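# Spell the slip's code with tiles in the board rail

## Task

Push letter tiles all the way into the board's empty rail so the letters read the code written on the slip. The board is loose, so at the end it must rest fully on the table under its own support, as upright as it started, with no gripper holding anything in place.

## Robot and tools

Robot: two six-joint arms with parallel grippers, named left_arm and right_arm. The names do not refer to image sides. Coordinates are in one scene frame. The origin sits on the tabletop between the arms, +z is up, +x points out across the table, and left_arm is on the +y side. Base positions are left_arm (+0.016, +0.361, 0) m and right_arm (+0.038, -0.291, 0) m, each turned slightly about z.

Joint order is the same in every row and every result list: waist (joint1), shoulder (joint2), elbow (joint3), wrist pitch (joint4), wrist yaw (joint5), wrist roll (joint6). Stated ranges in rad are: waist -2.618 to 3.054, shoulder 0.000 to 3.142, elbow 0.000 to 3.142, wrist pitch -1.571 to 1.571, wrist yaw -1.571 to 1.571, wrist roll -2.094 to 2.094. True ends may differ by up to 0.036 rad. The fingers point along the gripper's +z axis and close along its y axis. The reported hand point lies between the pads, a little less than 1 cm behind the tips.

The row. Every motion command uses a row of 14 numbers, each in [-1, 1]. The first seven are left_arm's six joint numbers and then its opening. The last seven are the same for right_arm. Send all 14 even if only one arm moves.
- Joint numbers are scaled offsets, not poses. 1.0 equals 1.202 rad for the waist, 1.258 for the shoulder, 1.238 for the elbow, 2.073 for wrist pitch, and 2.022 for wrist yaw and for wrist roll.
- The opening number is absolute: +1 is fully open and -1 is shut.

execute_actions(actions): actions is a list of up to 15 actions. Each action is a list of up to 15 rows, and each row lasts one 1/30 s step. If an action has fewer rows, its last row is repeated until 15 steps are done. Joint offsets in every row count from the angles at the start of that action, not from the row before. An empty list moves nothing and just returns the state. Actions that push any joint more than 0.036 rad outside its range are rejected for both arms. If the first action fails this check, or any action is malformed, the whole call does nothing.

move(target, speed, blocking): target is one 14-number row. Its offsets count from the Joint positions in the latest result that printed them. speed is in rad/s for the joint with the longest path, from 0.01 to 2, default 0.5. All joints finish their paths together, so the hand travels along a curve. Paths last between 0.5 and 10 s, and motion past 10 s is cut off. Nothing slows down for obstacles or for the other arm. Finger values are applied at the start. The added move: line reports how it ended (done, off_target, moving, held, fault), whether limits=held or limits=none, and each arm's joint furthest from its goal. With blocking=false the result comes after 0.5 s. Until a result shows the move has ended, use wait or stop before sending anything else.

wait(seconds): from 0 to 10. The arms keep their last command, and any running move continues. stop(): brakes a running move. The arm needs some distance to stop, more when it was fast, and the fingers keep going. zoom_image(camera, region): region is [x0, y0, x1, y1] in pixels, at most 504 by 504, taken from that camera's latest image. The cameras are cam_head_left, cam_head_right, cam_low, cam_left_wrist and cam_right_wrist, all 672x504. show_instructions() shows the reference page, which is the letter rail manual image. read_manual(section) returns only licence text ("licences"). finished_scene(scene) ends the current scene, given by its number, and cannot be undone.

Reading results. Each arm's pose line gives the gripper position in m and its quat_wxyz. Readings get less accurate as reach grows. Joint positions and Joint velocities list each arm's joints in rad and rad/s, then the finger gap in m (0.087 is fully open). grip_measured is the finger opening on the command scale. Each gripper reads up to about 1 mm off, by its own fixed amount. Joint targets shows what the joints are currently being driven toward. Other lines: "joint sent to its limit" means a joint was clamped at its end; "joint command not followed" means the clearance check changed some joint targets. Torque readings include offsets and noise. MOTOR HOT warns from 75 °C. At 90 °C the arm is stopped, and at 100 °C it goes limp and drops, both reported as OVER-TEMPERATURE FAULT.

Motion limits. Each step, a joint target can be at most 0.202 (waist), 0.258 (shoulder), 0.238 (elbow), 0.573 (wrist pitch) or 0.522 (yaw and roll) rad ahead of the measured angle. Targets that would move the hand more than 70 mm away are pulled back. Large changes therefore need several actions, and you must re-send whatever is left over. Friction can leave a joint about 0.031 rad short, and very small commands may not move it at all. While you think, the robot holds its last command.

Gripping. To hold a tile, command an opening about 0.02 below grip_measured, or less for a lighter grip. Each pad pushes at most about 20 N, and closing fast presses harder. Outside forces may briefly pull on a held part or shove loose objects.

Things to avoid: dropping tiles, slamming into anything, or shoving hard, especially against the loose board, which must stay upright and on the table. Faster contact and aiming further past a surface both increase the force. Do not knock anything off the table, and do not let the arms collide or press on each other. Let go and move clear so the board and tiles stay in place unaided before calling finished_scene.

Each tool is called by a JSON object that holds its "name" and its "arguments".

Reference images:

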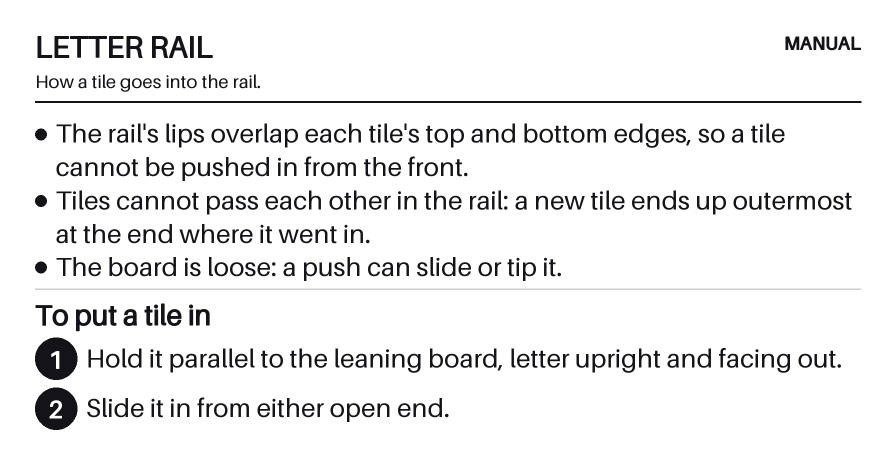

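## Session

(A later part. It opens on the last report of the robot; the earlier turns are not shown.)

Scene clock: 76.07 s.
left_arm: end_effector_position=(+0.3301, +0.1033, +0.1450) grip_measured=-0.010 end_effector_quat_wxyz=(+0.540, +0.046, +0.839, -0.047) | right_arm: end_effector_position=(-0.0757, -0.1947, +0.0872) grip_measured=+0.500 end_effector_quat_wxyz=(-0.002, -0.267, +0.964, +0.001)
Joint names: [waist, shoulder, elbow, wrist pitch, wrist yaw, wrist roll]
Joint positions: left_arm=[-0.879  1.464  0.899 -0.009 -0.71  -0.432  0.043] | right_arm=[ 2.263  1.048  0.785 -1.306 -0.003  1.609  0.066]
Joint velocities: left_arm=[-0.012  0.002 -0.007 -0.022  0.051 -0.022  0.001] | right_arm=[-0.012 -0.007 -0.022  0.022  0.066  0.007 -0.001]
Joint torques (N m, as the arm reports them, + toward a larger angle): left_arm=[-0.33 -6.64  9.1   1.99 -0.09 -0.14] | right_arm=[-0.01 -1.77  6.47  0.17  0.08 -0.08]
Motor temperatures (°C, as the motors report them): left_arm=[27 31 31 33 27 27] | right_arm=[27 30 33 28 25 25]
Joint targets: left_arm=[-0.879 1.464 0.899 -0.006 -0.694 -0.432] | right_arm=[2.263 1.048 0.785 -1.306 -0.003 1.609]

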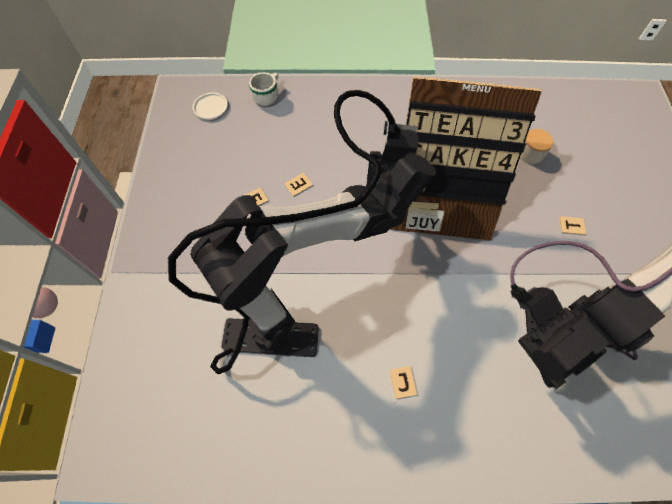

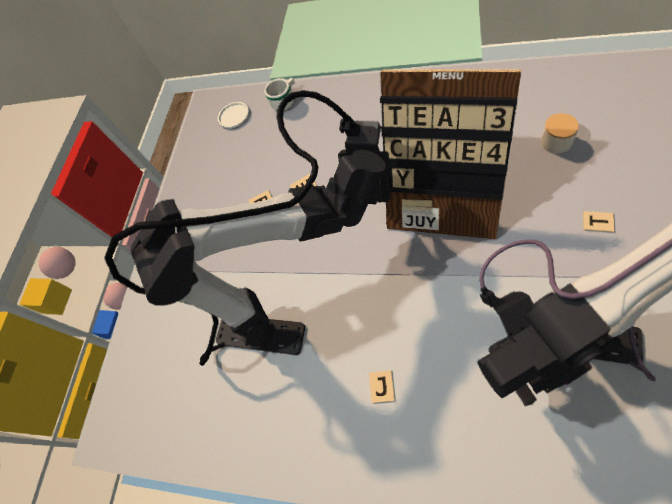

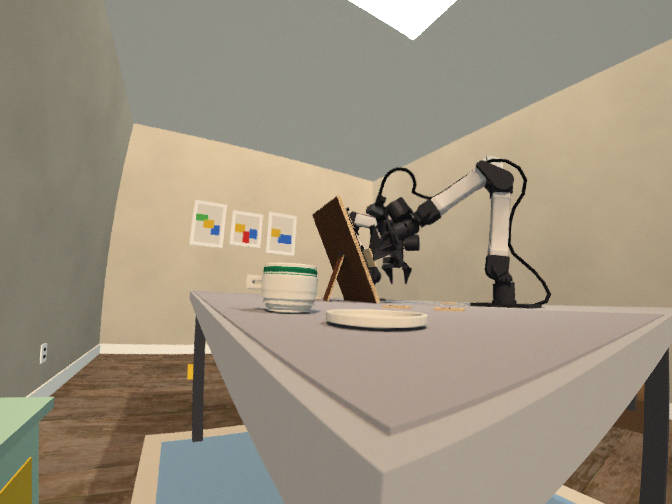

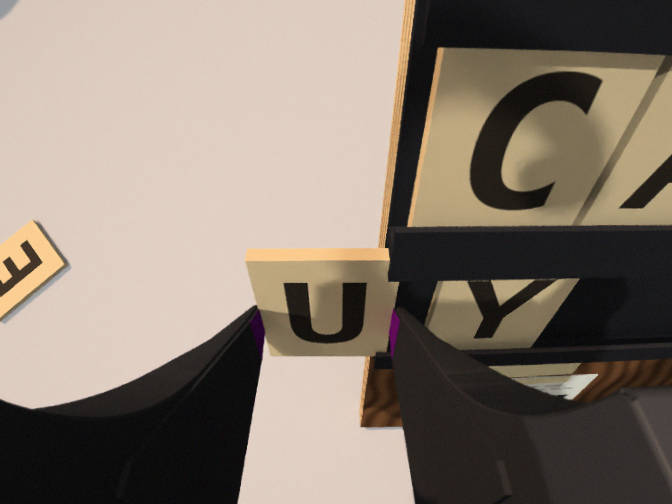

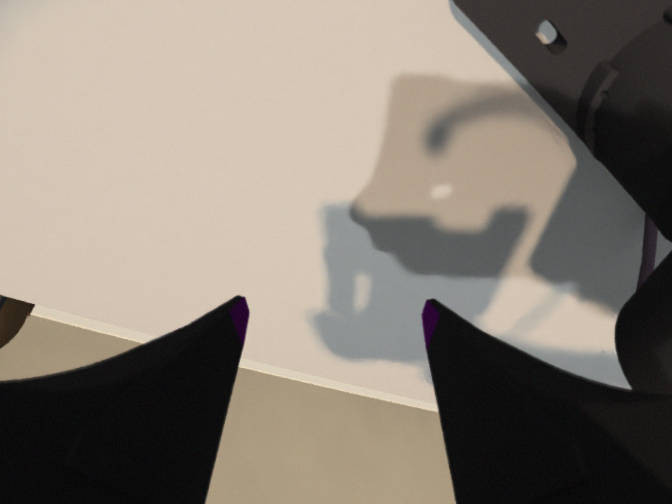

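In first try. One slide to the previous end target (slightly deeper/higher).

{"name": "move", "arguments": {"target": [-0.108,0.1645,0.18,-0.055,-0.056,-0.054,-0.08,0,0,0,0,0,0,0.5], "speed": 0.17}}

Scene clock: 77.93 s.
left_arm: end_effector_position=(+0.3227, +0.0446, +0.1438) grip_measured=-0.010 end_effector_quat_wxyz=(+0.537, +0.045, +0.841, -0.043) | right_arm: end_effector_position=(-0.0757, -0.1947, +0.0872) grip_measured=+0.500 end_effector_quat_wxyz=(-0.002, -0.267, +0.964, +0.001)
Joint names: [waist, shoulder, elbow, wrist pitch, wrist yaw, wrist roll]
Joint positions: left_arm=[-1.     1.65   1.102 -0.107 -0.812 -0.535  0.043] | right_arm=[ 2.263  1.048  0.785 -1.306 -0.003  1.609  0.066]
Joint velocities: left_arm=[-0.002  0.017  0.002 -0.037  0.022 -0.051 -0.   ] | right_arm=[-0.002  0.007 -0.012 -0.095 -0.139  0.022 -0.   ]
Joint torques (N m, as the arm reports them, + toward a larger angle): left_arm=[-1.02 -6.76 10.87  1.7  -0.42 -0.2 ] | right_arm=[-0.23 -1.66  6.72  0.16  0.03 -0.09]
Motor temperatures (°C, as the motors report them): left_arm=[27 31 31 33 27 27] | right_arm=[27 30 33 28 25 25]
Joint targets: left_arm=[-1.009 1.671 1.121 -0.123 -0.823 -0.541] | right_arm=[2.263 1.048 0.785 -1.306 -0.003 1.609]
move: off_target (left_arm); limits=none; left_arm: farthest joint: the shoulder, 0.021 radians from its target (0.207 radians at the start); right_arm: farthest joint: the waist, 0.000 radians from its target (0.000 radians at the start)

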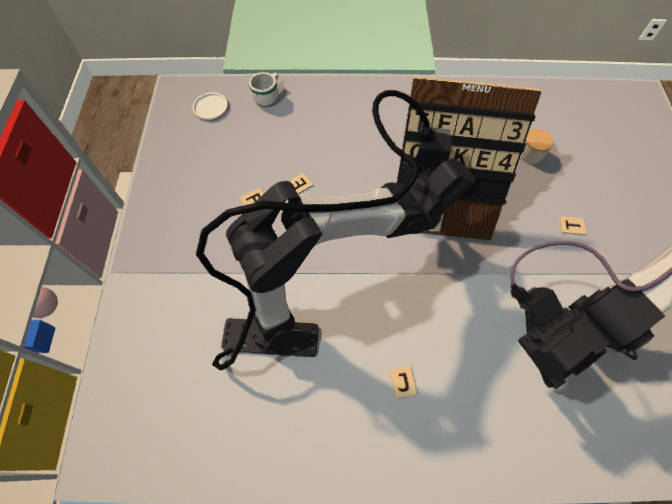

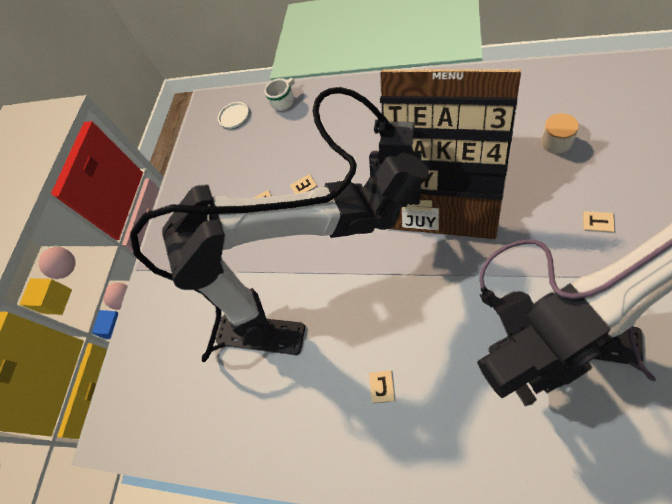

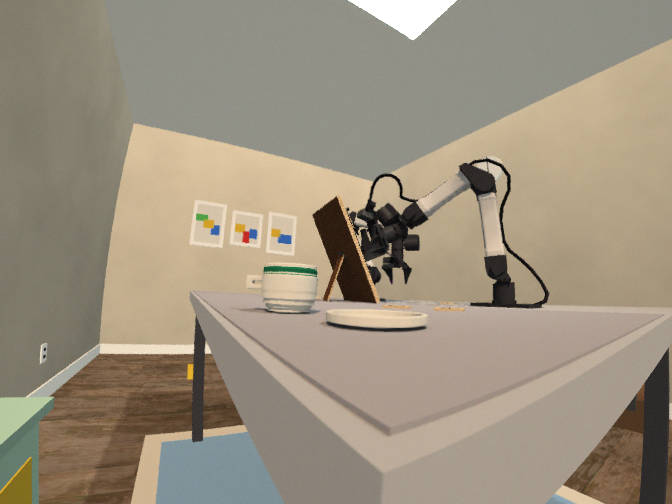

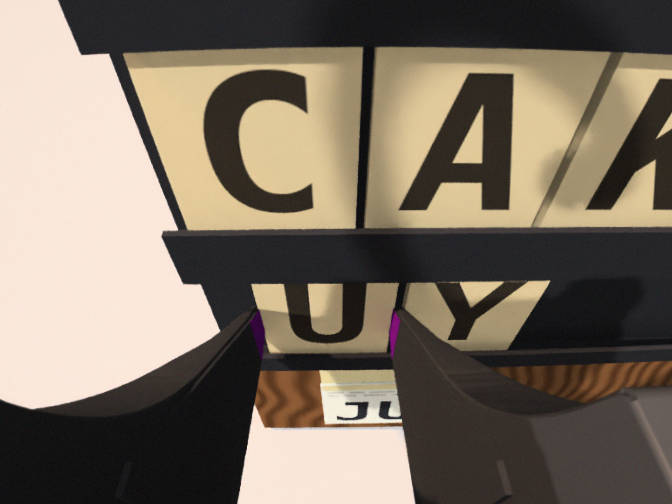

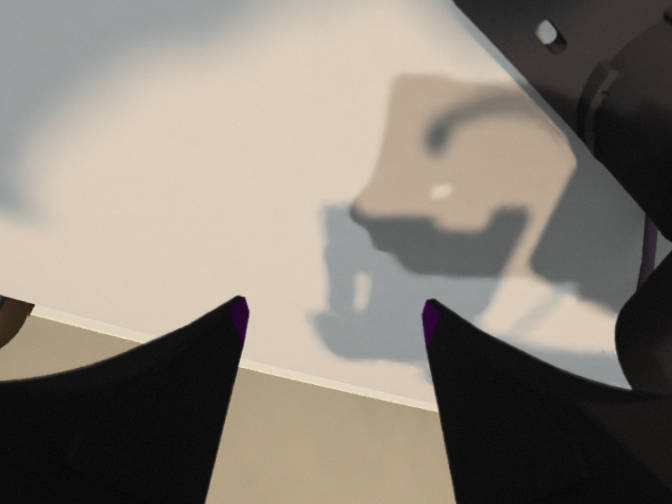

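{"name": "execute_actions", "arguments": {"actions": [[[0,0,0,0,0,0,0.02,0,0,0,0,0,0,0.5],[0,0,0,0,0,0,0.06,0,0,0,0,0,0,0.5],[0,0,0,0,0,0,0.1,0,0,0,0,0,0,0.5],[0,0,0,0,0,0,0.14,0,0,0,0,0,0,0.5],[0,0,0,0,0,0,0.18,0,0,0,0,0,0,0.5],[-0.01,-0.015,-0.02,-0.005,-0.008,0,0.2,0.03,0,0,0,0,0,0.5],[-0.02,-0.023,-0.025,-0.008,-0.012,0,0.2,0.06,0,0,0,0,0,0.5],[-0.03,-0.031,-0.03,-0.01,-0.017,0,0.2,0.09,0,0,0,0,0,0.5],[-0.04,-0.039,-0.035,-0.012,-0.022,0,0.2,0.12,0,0,0,0,0,0.5],[-0.05,-0.047,-0.04,-0.014,-0.026,0,0.2,0.15,0,0,0,0,0,0.5],[-0.06,-0.055,-0.045,-0.015,-0.03,0,0.2,0.18,0,0,0,0,0,0.5]]]}}

Scene clock: 78.73 s.
left_arm: end_effector_position=(+0.2992, +0.0393, +0.1576) grip_measured=+0.200 end_effector_quat_wxyz=(+0.549, +0.060, +0.832, -0.056) | right_arm: end_effector_position=(-0.0926, -0.2195, +0.0871) grip_measured=+0.500 end_effector_quat_wxyz=(-0.001, -0.365, +0.931, +0.001)
Joint names: [waist, shoulder, elbow, wrist pitch, wrist yaw, wrist roll]
Joint positions: left_arm=[-1.068  1.591  1.074 -0.119 -0.85  -0.536  0.052] | right_arm=[ 2.468  1.048  0.785 -1.306 -0.     1.609  0.066]
Joint velocities: left_arm=[-0.051 -0.076 -0.002 -0.007 -0.11  -0.007 -0.   ] | right_arm=[ 0.027 -0.007 -0.002 -0.007 -0.066  0.007 -0.001]
Joint torques (N m, as the arm reports them, + toward a larger angle): left_arm=[-0.47 -8.33  6.44  1.66 -0.4  -0.14] | right_arm=[ 0.76 -1.65  6.61  0.18  0.02 -0.1 ]
Motor temperatures (°C, as the motors report them): left_arm=[27 32 31 33 27 27] | right_arm=[27 30 33 28 25 25]
Joint targets: left_arm=[-1.072 1.581 1.047 -0.138 -0.872 -0.535] | right_arm=[2.479 1.048 0.785 -1.306 -0.003 1.609]

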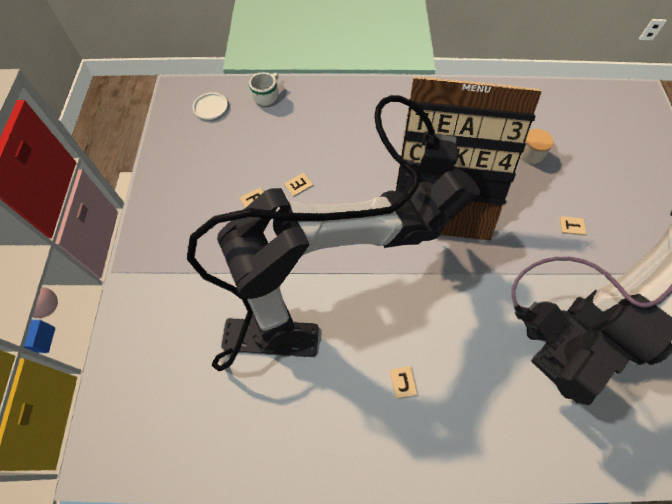

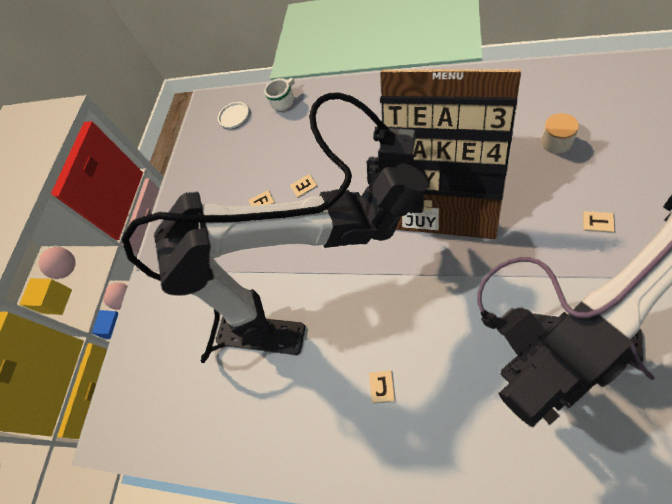

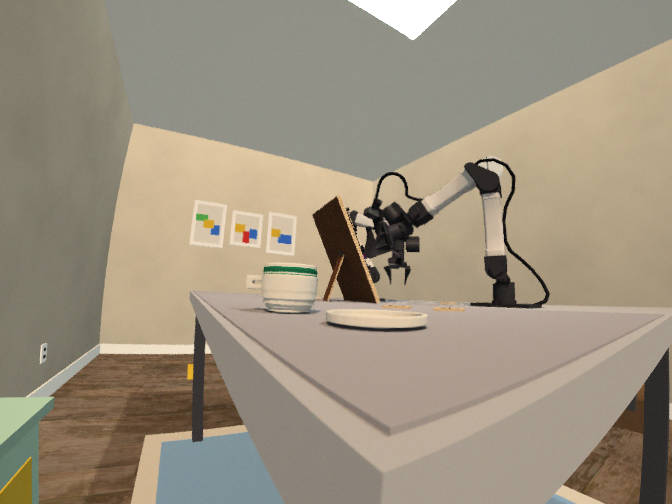

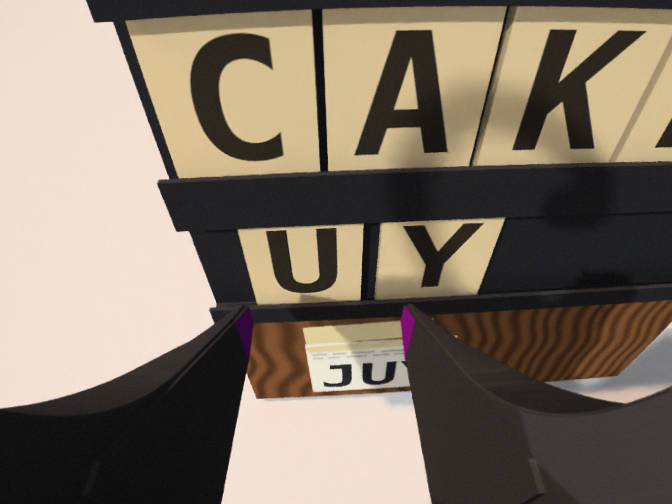

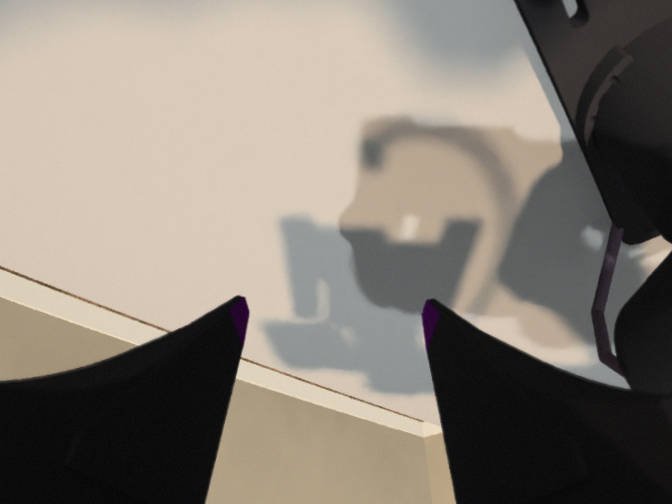

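{"name": "execute_actions", "arguments": {"actions": []}}

Scene clock: 79.20 s.
left_arm: end_effector_position=(+0.2998, +0.0414, +0.1584) grip_measured=+0.200 end_effector_quat_wxyz=(+0.551, +0.057, +0.831, -0.051) | right_arm: end_effector_position=(-0.0927, -0.2197, +0.0871) grip_measured=+0.500 end_effector_quat_wxyz=(-0.001, -0.365, +0.931, +0.001)
Joint names: [waist, shoulder, elbow, wrist pitch, wrist yaw, wrist roll]
Joint positions: left_arm=[-1.068  1.59   1.074 -0.122 -0.861 -0.536  0.052] | right_arm=[ 2.469  1.048  0.785 -1.306 -0.     1.609  0.066]
Joint velocities: left_arm=[-0.002 -0.002  0.017 -0.051 -0.007 -0.051  0.   ] | right_arm=[-0.002  0.007 -0.007  0.022  0.007 -0.007  0.001]
Joint torques (N m, as the arm reports them, + toward a larger angle): left_arm=[-0.63 -8.56  6.37  1.69 -0.41 -0.13] | right_arm=[ 0.81 -1.75  6.49  0.16  0.07 -0.08]
Motor temperatures (°C, as the motors report them): left_arm=[27 32 31 33 27 27] | right_arm=[27 30 33 28 25 25]
Joint targets: left_arm=[-1.072 1.581 1.047 -0.138 -0.872 -0.535] | right_arm=[2.479 1.048 0.785 -1.306 -0.003 1.609]

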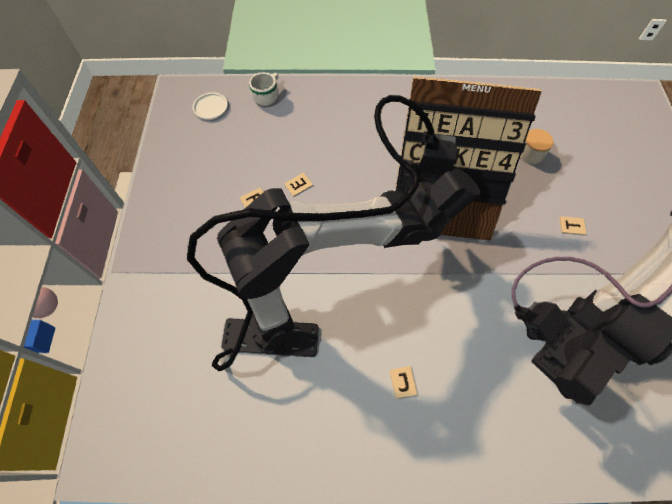

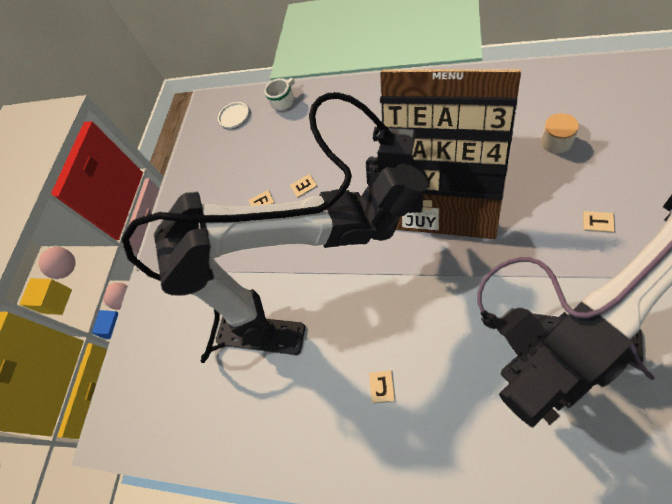

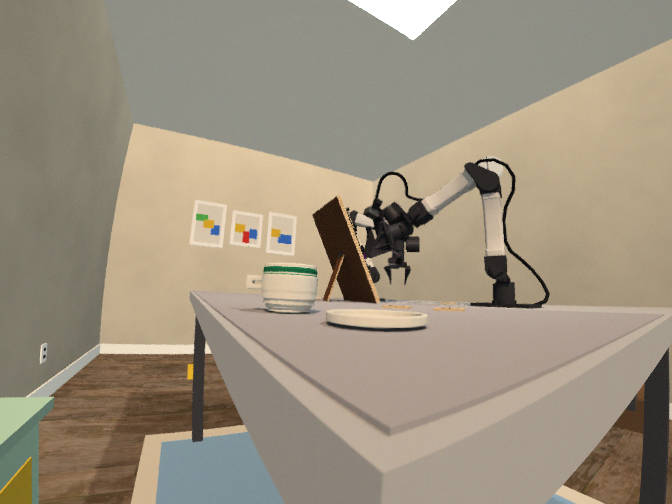

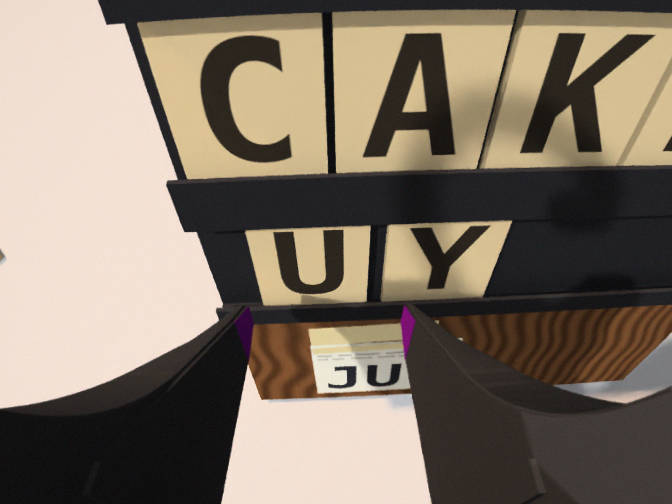

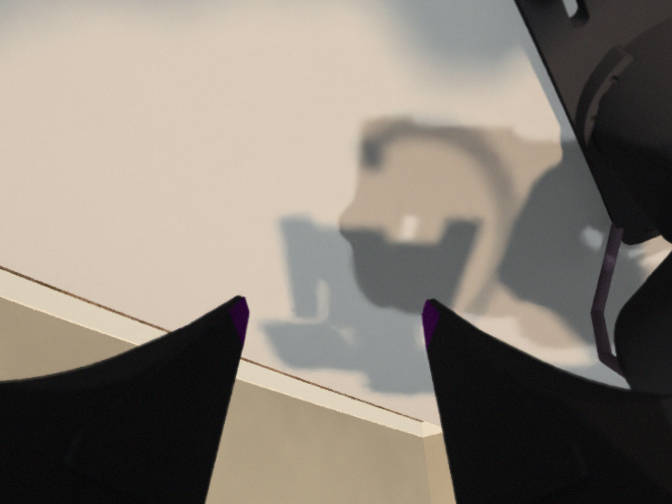

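{"name": "move", "arguments": {"target": [-0.533,0.04,-0.097,-0.359,0.432,-0.674,0.5,0.4,0,0,0,0,0,0.5], "speed": 1.2}}

Scene clock: 81.37 s.
left_arm: end_effector_position=(-0.0784, +0.0780, +0.0302) grip_measured=+0.500 end_effector_quat_wxyz=(-0.008, -0.066, +0.997, -0.035) | right_arm: end_effector_position=(-0.1108, -0.2867, +0.0871) grip_measured=+0.500 end_effector_quat_wxyz=(-0.001, -0.573, +0.820, +0.001)
Joint names: [waist, shoulder, elbow, wrist pitch, wrist yaw, wrist roll]
Joint positions: left_arm=[-1.701  1.62   0.977 -0.855 -0.002 -1.892  0.066] | right_arm=[ 2.941  1.048  0.785 -1.306 -0.     1.609  0.066]
Joint velocities: left_arm=[ 0.007 -0.032  0.007 -0.022  0.066 -0.139 -0.001] | right_arm=[-0.002  0.007  0.007  0.051  0.081 -0.066 -0.001]
Joint torques (N m, as the arm reports them, + toward a larger angle): left_arm=[-0.9  -5.15  5.15  0.47  0.06 -0.2 ] | right_arm=[ 0.81 -1.83  6.52  0.18  0.09 -0.15]
Motor temperatures (°C, as the motors report them): left_arm=[27 32 31 33 27 27] | right_arm=[27 30 33 28 25 25]
Joint targets: left_arm=[-1.708 1.640 0.954 -0.866 0.013 -1.899] | right_arm=[2.950 1.048 0.785 -1.306 -0.000 1.609]
move: off_target (left_arm); limits=none; left_arm: farthest joint: the elbow, 0.023 radians from its target (0.120 radians at the start); right_arm: farthest joint: the waist, 0.009 radians from its target (0.480 radians at the start)

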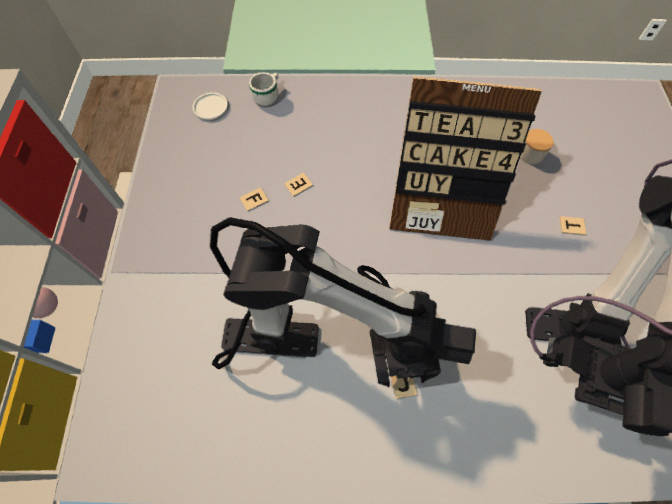

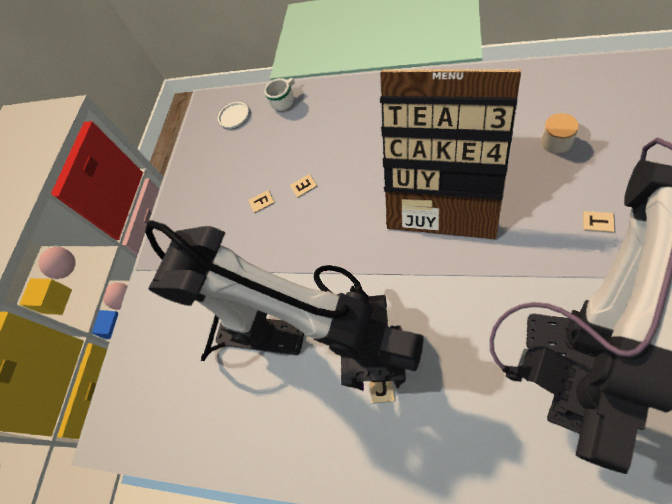

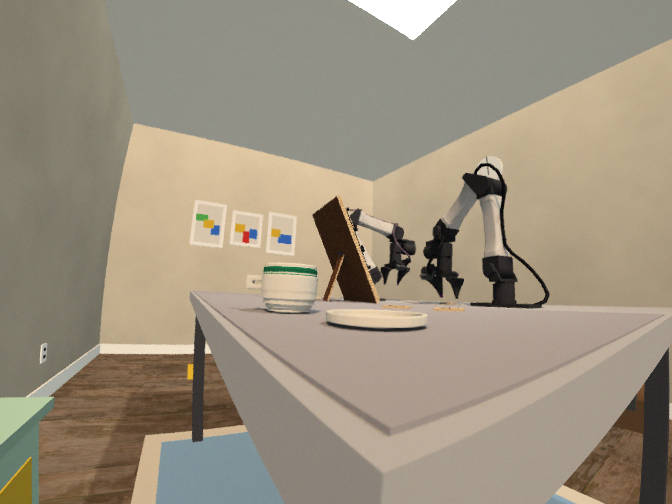

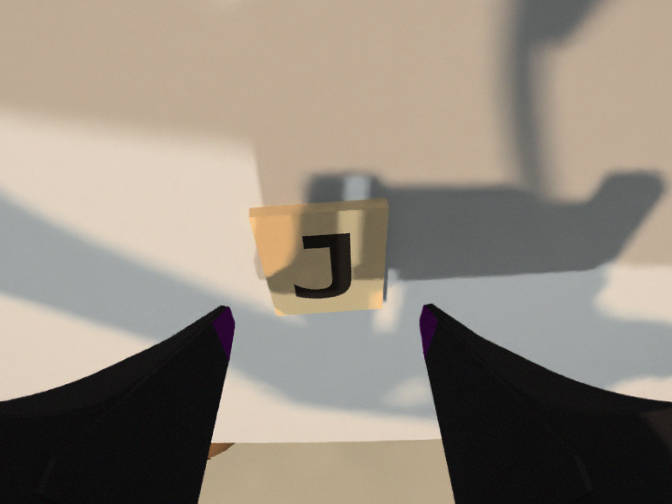

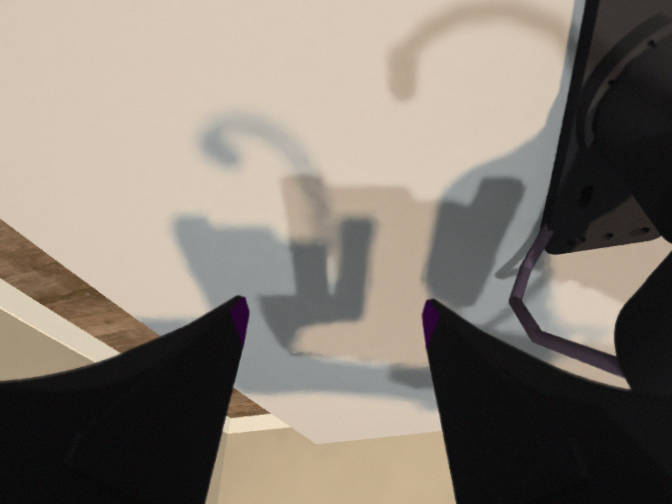

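{"name": "move", "arguments": {"target": [0,0.079,0,0.006,0,0,0.5,0,0,0,0,0,0,0.5], "speed": 0.2}}

Scene clock: 82.23 s.
left_arm: end_effector_position=(-0.0771, +0.0846, +0.0090) grip_measured=+0.500 end_effector_quat_wxyz=(+0.001, -0.066, +0.998, +0.001) | right_arm: end_effector_position=(-0.1108, -0.2867, +0.0871) grip_measured=+0.500 end_effector_quat_wxyz=(-0.001, -0.573, +0.820, +0.001)
Joint names: [waist, shoulder, elbow, wrist pitch, wrist yaw, wrist roll]
Joint positions: left_arm=[-1.701  1.698  0.977 -0.853 -0.002 -1.892  0.066] | right_arm=[ 2.941  1.048  0.785 -1.306 -0.     1.609  0.066]
Joint velocities: left_arm=[-0.017  0.007  0.002 -0.051  0.022 -0.007 -0.   ] | right_arm=[-0.007 -0.002 -0.017 -0.066  0.066  0.007 -0.   ]
Joint torques (N m, as the arm reports them, + toward a larger angle): left_arm=[-0.3  -5.51  6.96  0.5  -0.09 -0.14] | right_arm=[-0.13 -1.75  6.74  0.18  0.11 -0.11]
Motor temperatures (°C, as the motors report them): left_arm=[27 32 31 33 27 27] | right_arm=[27 30 33 28 25 25]
Joint targets: left_arm=[-1.701 1.720 0.977 -0.843 -0.002 -1.892] | right_arm=[2.941 1.048 0.785 -1.306 -0.000 1.609]
move: off_target (left_arm); limits=none; left_arm: farthest joint: the shoulder, 0.021 radians from its target (0.099 radians at the start); right_arm: farthest joint: the waist, 0.000 radians from its target (0.000 radians at the start)

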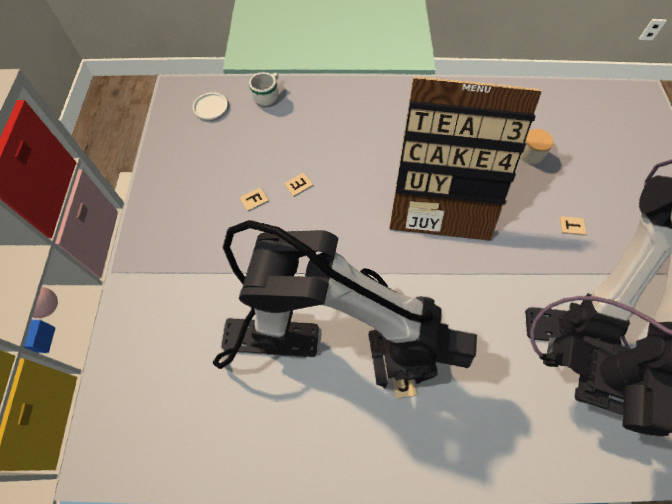

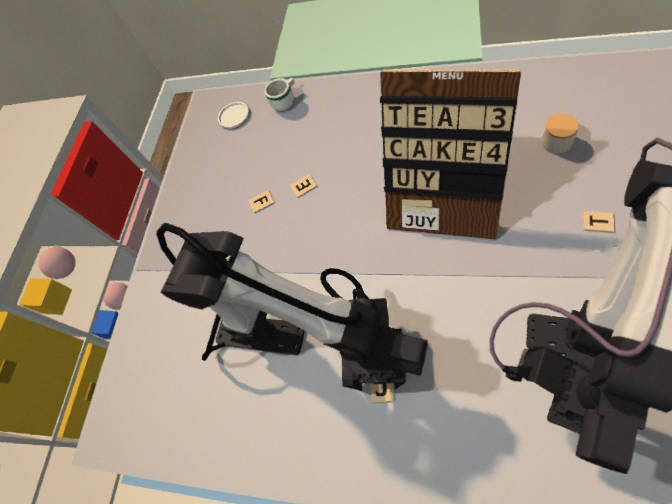

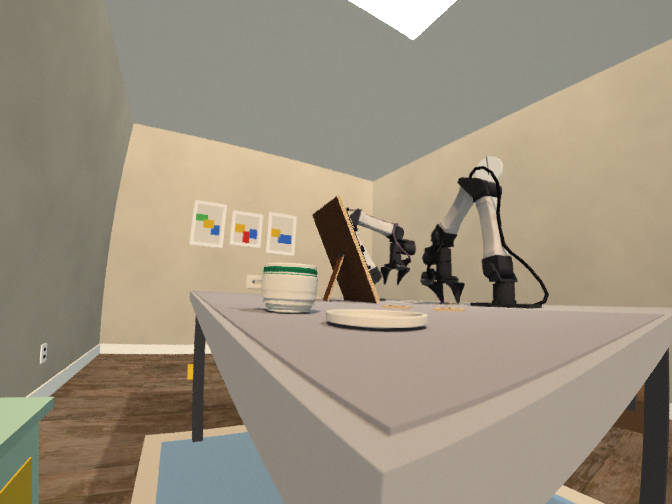

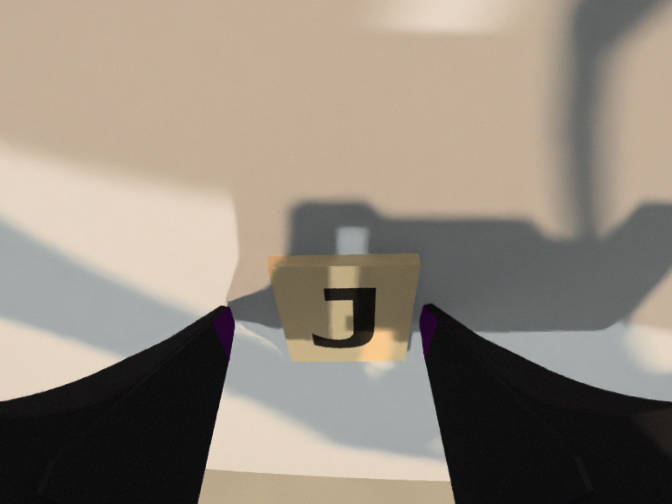

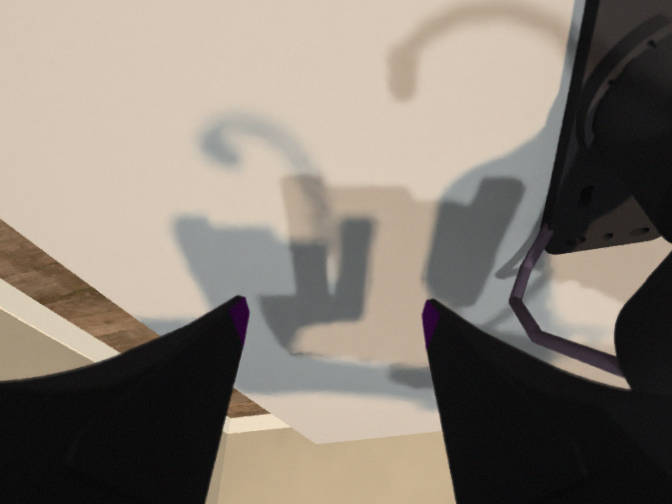

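{"name": "execute_actions", "arguments": {"actions": [[[-0.017,0,0,0,0,0,0.5,0,0,0,0,0,0,0.5]],[[0,0,0,0,0,0,0.4,0,0,0,0,0,0,0.5],[0,0,0,0,0,0,0.34,0,0,0,0,0,0,0.5],[0,0,0,0,0,0,0.28,0,0,0,0,0,0,0.5],[0,0,0,0,0,0,0.22,0,0,0,0,0,0,0.5],[0,0,0,0,0,0,0.16,0,0,0,0,0,0,0.5],[0,0,0,0,0,0,0.1,0,0,0,0,0,0,0.5],[0,0,0,0,0,0,0.05,0,0,0,0,0,0,0.5],[0,0,0,0,0,0,0,0,0,0,0,0,0,0.5],[0,0,0,0,0,0,-0.04,0,0,0,0,0,0,0.5],[0,0,0,0,0,0,-0.08,0,0,0,0,0,0,0.5]]]}}

{"name": "move", "arguments": {"target": [0.3,-0.48,-0.15,0.1,-0.1,0.3,-0.08,0,0,0,0,0,0,0.5], "speed": 0.9}}

Scene clock: 83.43 s.
left_arm: end_effector_position=(-0.0789, +0.0841, +0.0090) grip_measured=-0.014 end_effector_quat_wxyz=(+0.001, -0.063, +0.998, -0.001) | right_arm: end_effector_position=(-0.1108, -0.2867, +0.0871) grip_measured=+0.500 end_effector_quat_wxyz=(-0.001, -0.573, +0.820, +0.001)
Joint names: [waist, shoulder, elbow, wrist pitch, wrist yaw, wrist roll]
Joint positions: left_arm=[-1.706  1.698  0.977 -0.849 -0.002 -1.892  0.043] | right_arm=[ 2.941  1.048  0.785 -1.306 -0.     1.609  0.066]
Joint velocities: left_arm=[-0.007 -0.007 -0.007 -0.022  0.066  0.022 -0.   ] | right_arm=[ 0.002 -0.007  0.002 -0.081 -0.022  0.007 -0.   ]
Joint torques (N m, as the arm reports them, + toward a larger angle): left_arm=[-0.35 -7.22  7.    0.37 -0.08 -0.14] | right_arm=[-0.12 -1.61  6.59  0.16  0.01 -0.08]
Motor temperatures (°C, as the motors report them): left_arm=[27 32 31 32 27 27] | right_arm=[27 30 33 28 25 25]
Joint targets: left_arm=[-1.706 1.698 0.977 -0.852 -0.002 -1.892] | right_arm=[2.941 1.048 0.785 -1.306 -0.000 1.609]

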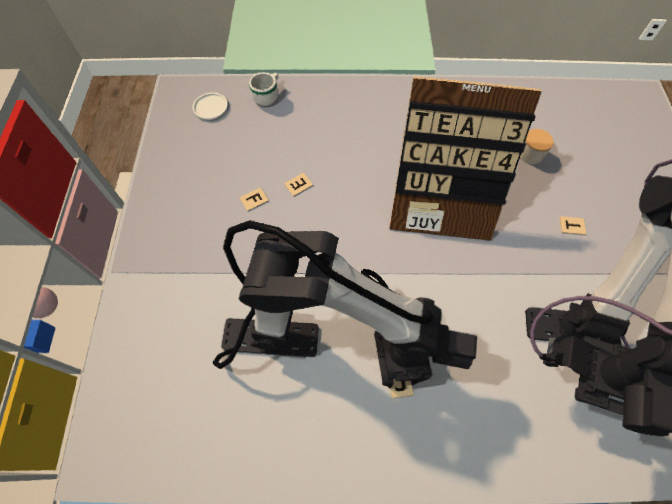

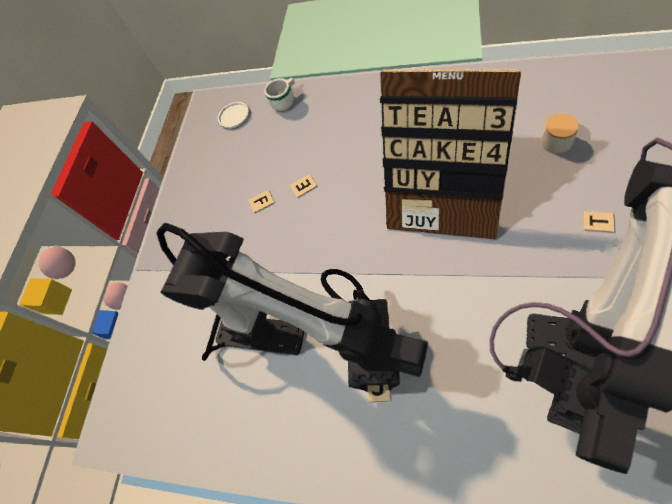

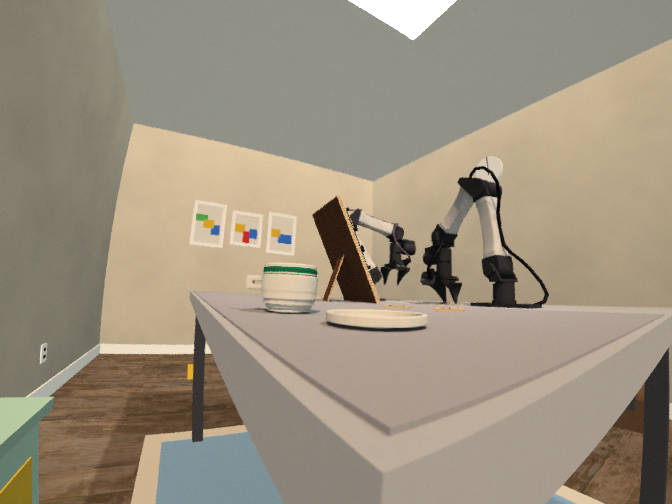

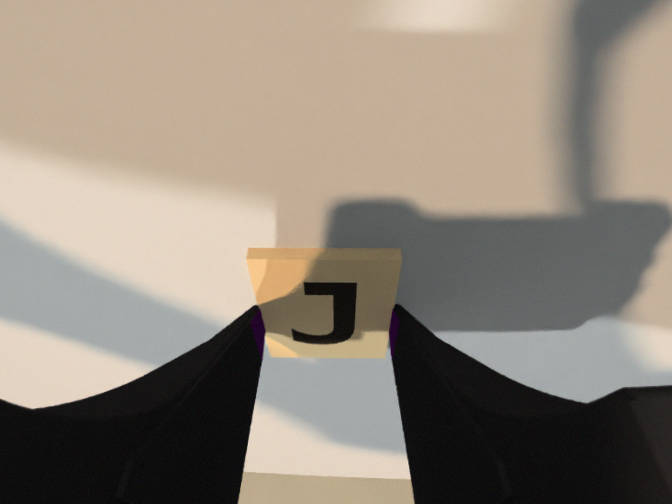

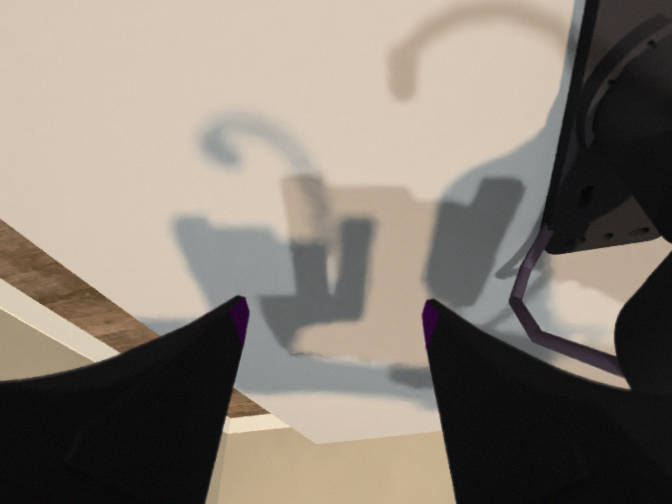

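Scene clock: 85.03 s.
left_arm: end_effector_position=(+0.0562, +0.0689, +0.1263) grip_measured=-0.014 end_effector_quat_wxyz=(+0.157, +0.029, +0.945, -0.285) | right_arm: end_effector_position=(-0.1108, -0.2867, +0.0871) grip_measured=+0.500 end_effector_quat_wxyz=(-0.001, -0.573, +0.820, +0.001)
Joint names: [waist, shoulder, elbow, wrist pitch, wrist yaw, wrist roll]
Joint positions: left_arm=[-1.355  1.105  0.816 -0.645 -0.194 -1.291  0.043] | right_arm=[ 2.941  1.048  0.785 -1.306 -0.     1.609  0.066]
Joint velocities: left_arm=[ 0.002 -0.007 -0.002 -0.022  0.081  0.022  0.   ] | right_arm=[ 0.002  0.012 -0.012  0.051 -0.007  0.051  0.   ]
Joint torques (N m, as the arm reports them, + toward a larger angle): left_arm=[ 0.38 -4.    6.57  1.68 -0.28 -0.06] | right_arm=[-0.11 -1.86  6.72  0.21  0.04 -0.08]
Motor temperatures (°C, as the motors report them): left_arm=[27 32 31 32 27 27] | right_arm=[27 30 33 28 25 25]
Joint targets: left_arm=[-1.346 1.095 0.791 -0.641 -0.205 -1.286] | right_arm=[2.941 1.048 0.785 -1.306 -0.000 1.609]
move: off_target (left_arm); limits=none; left_arm: farthest joint: the elbow, 0.025 radians from its target (0.186 radians at the start); right_arm: farthest joint: the waist, 0.000 radians from its target (0.000 radians at the start)

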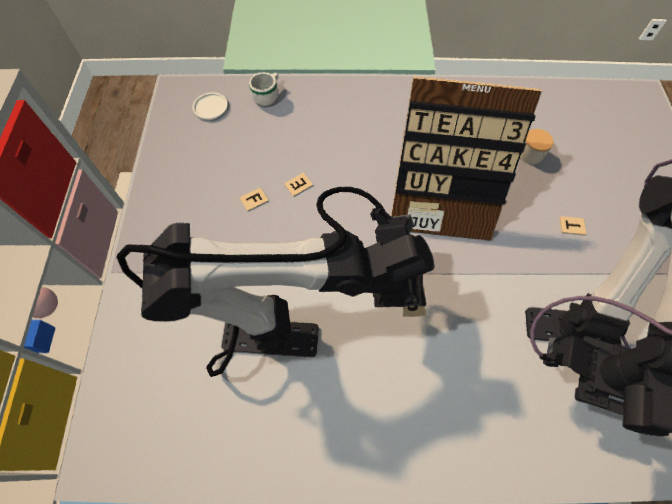

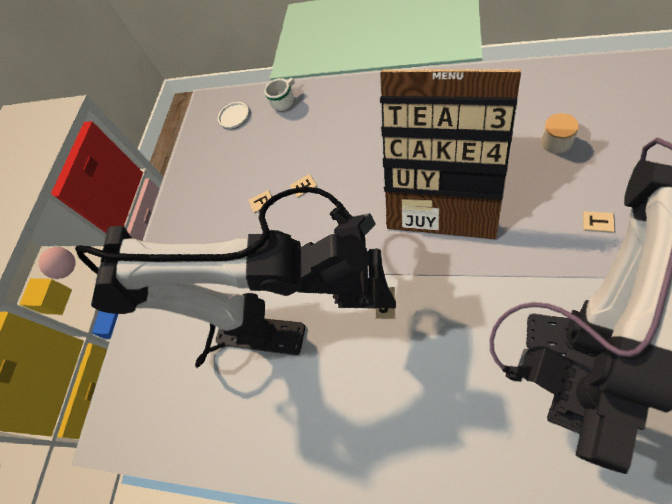

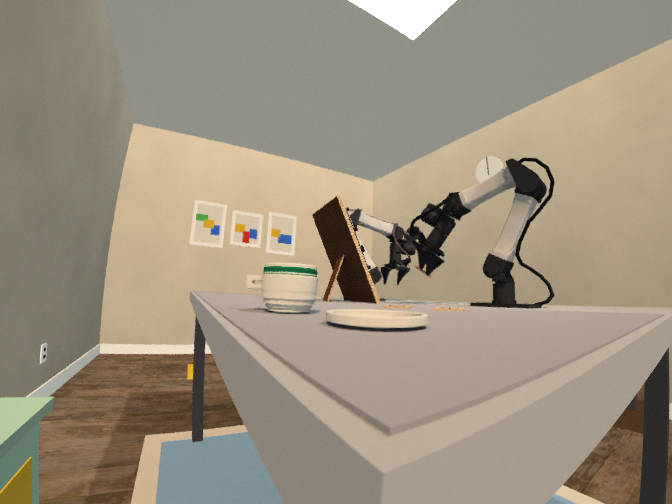

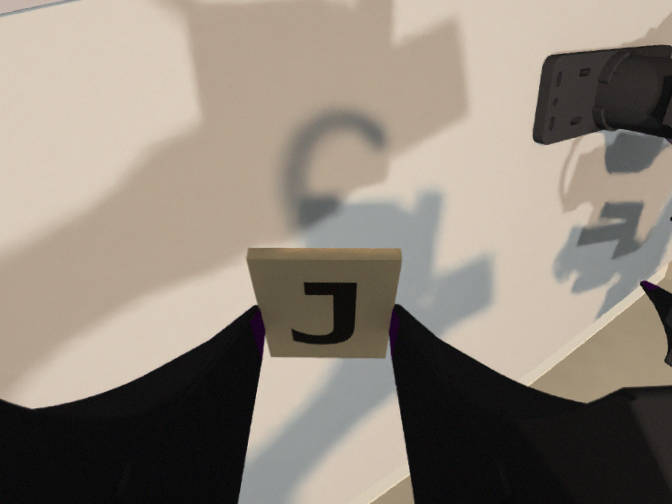

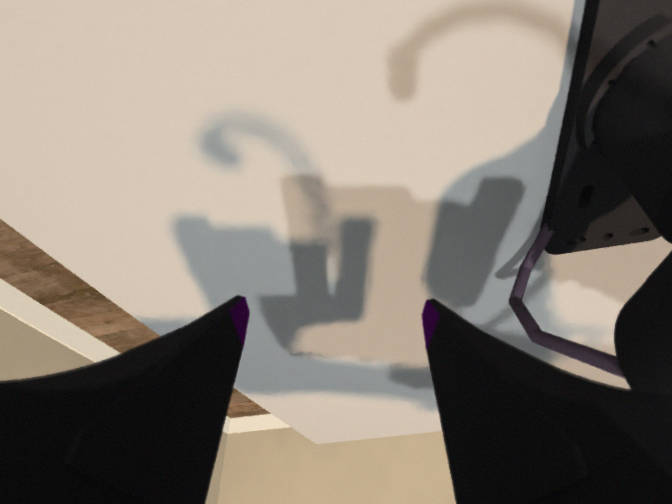

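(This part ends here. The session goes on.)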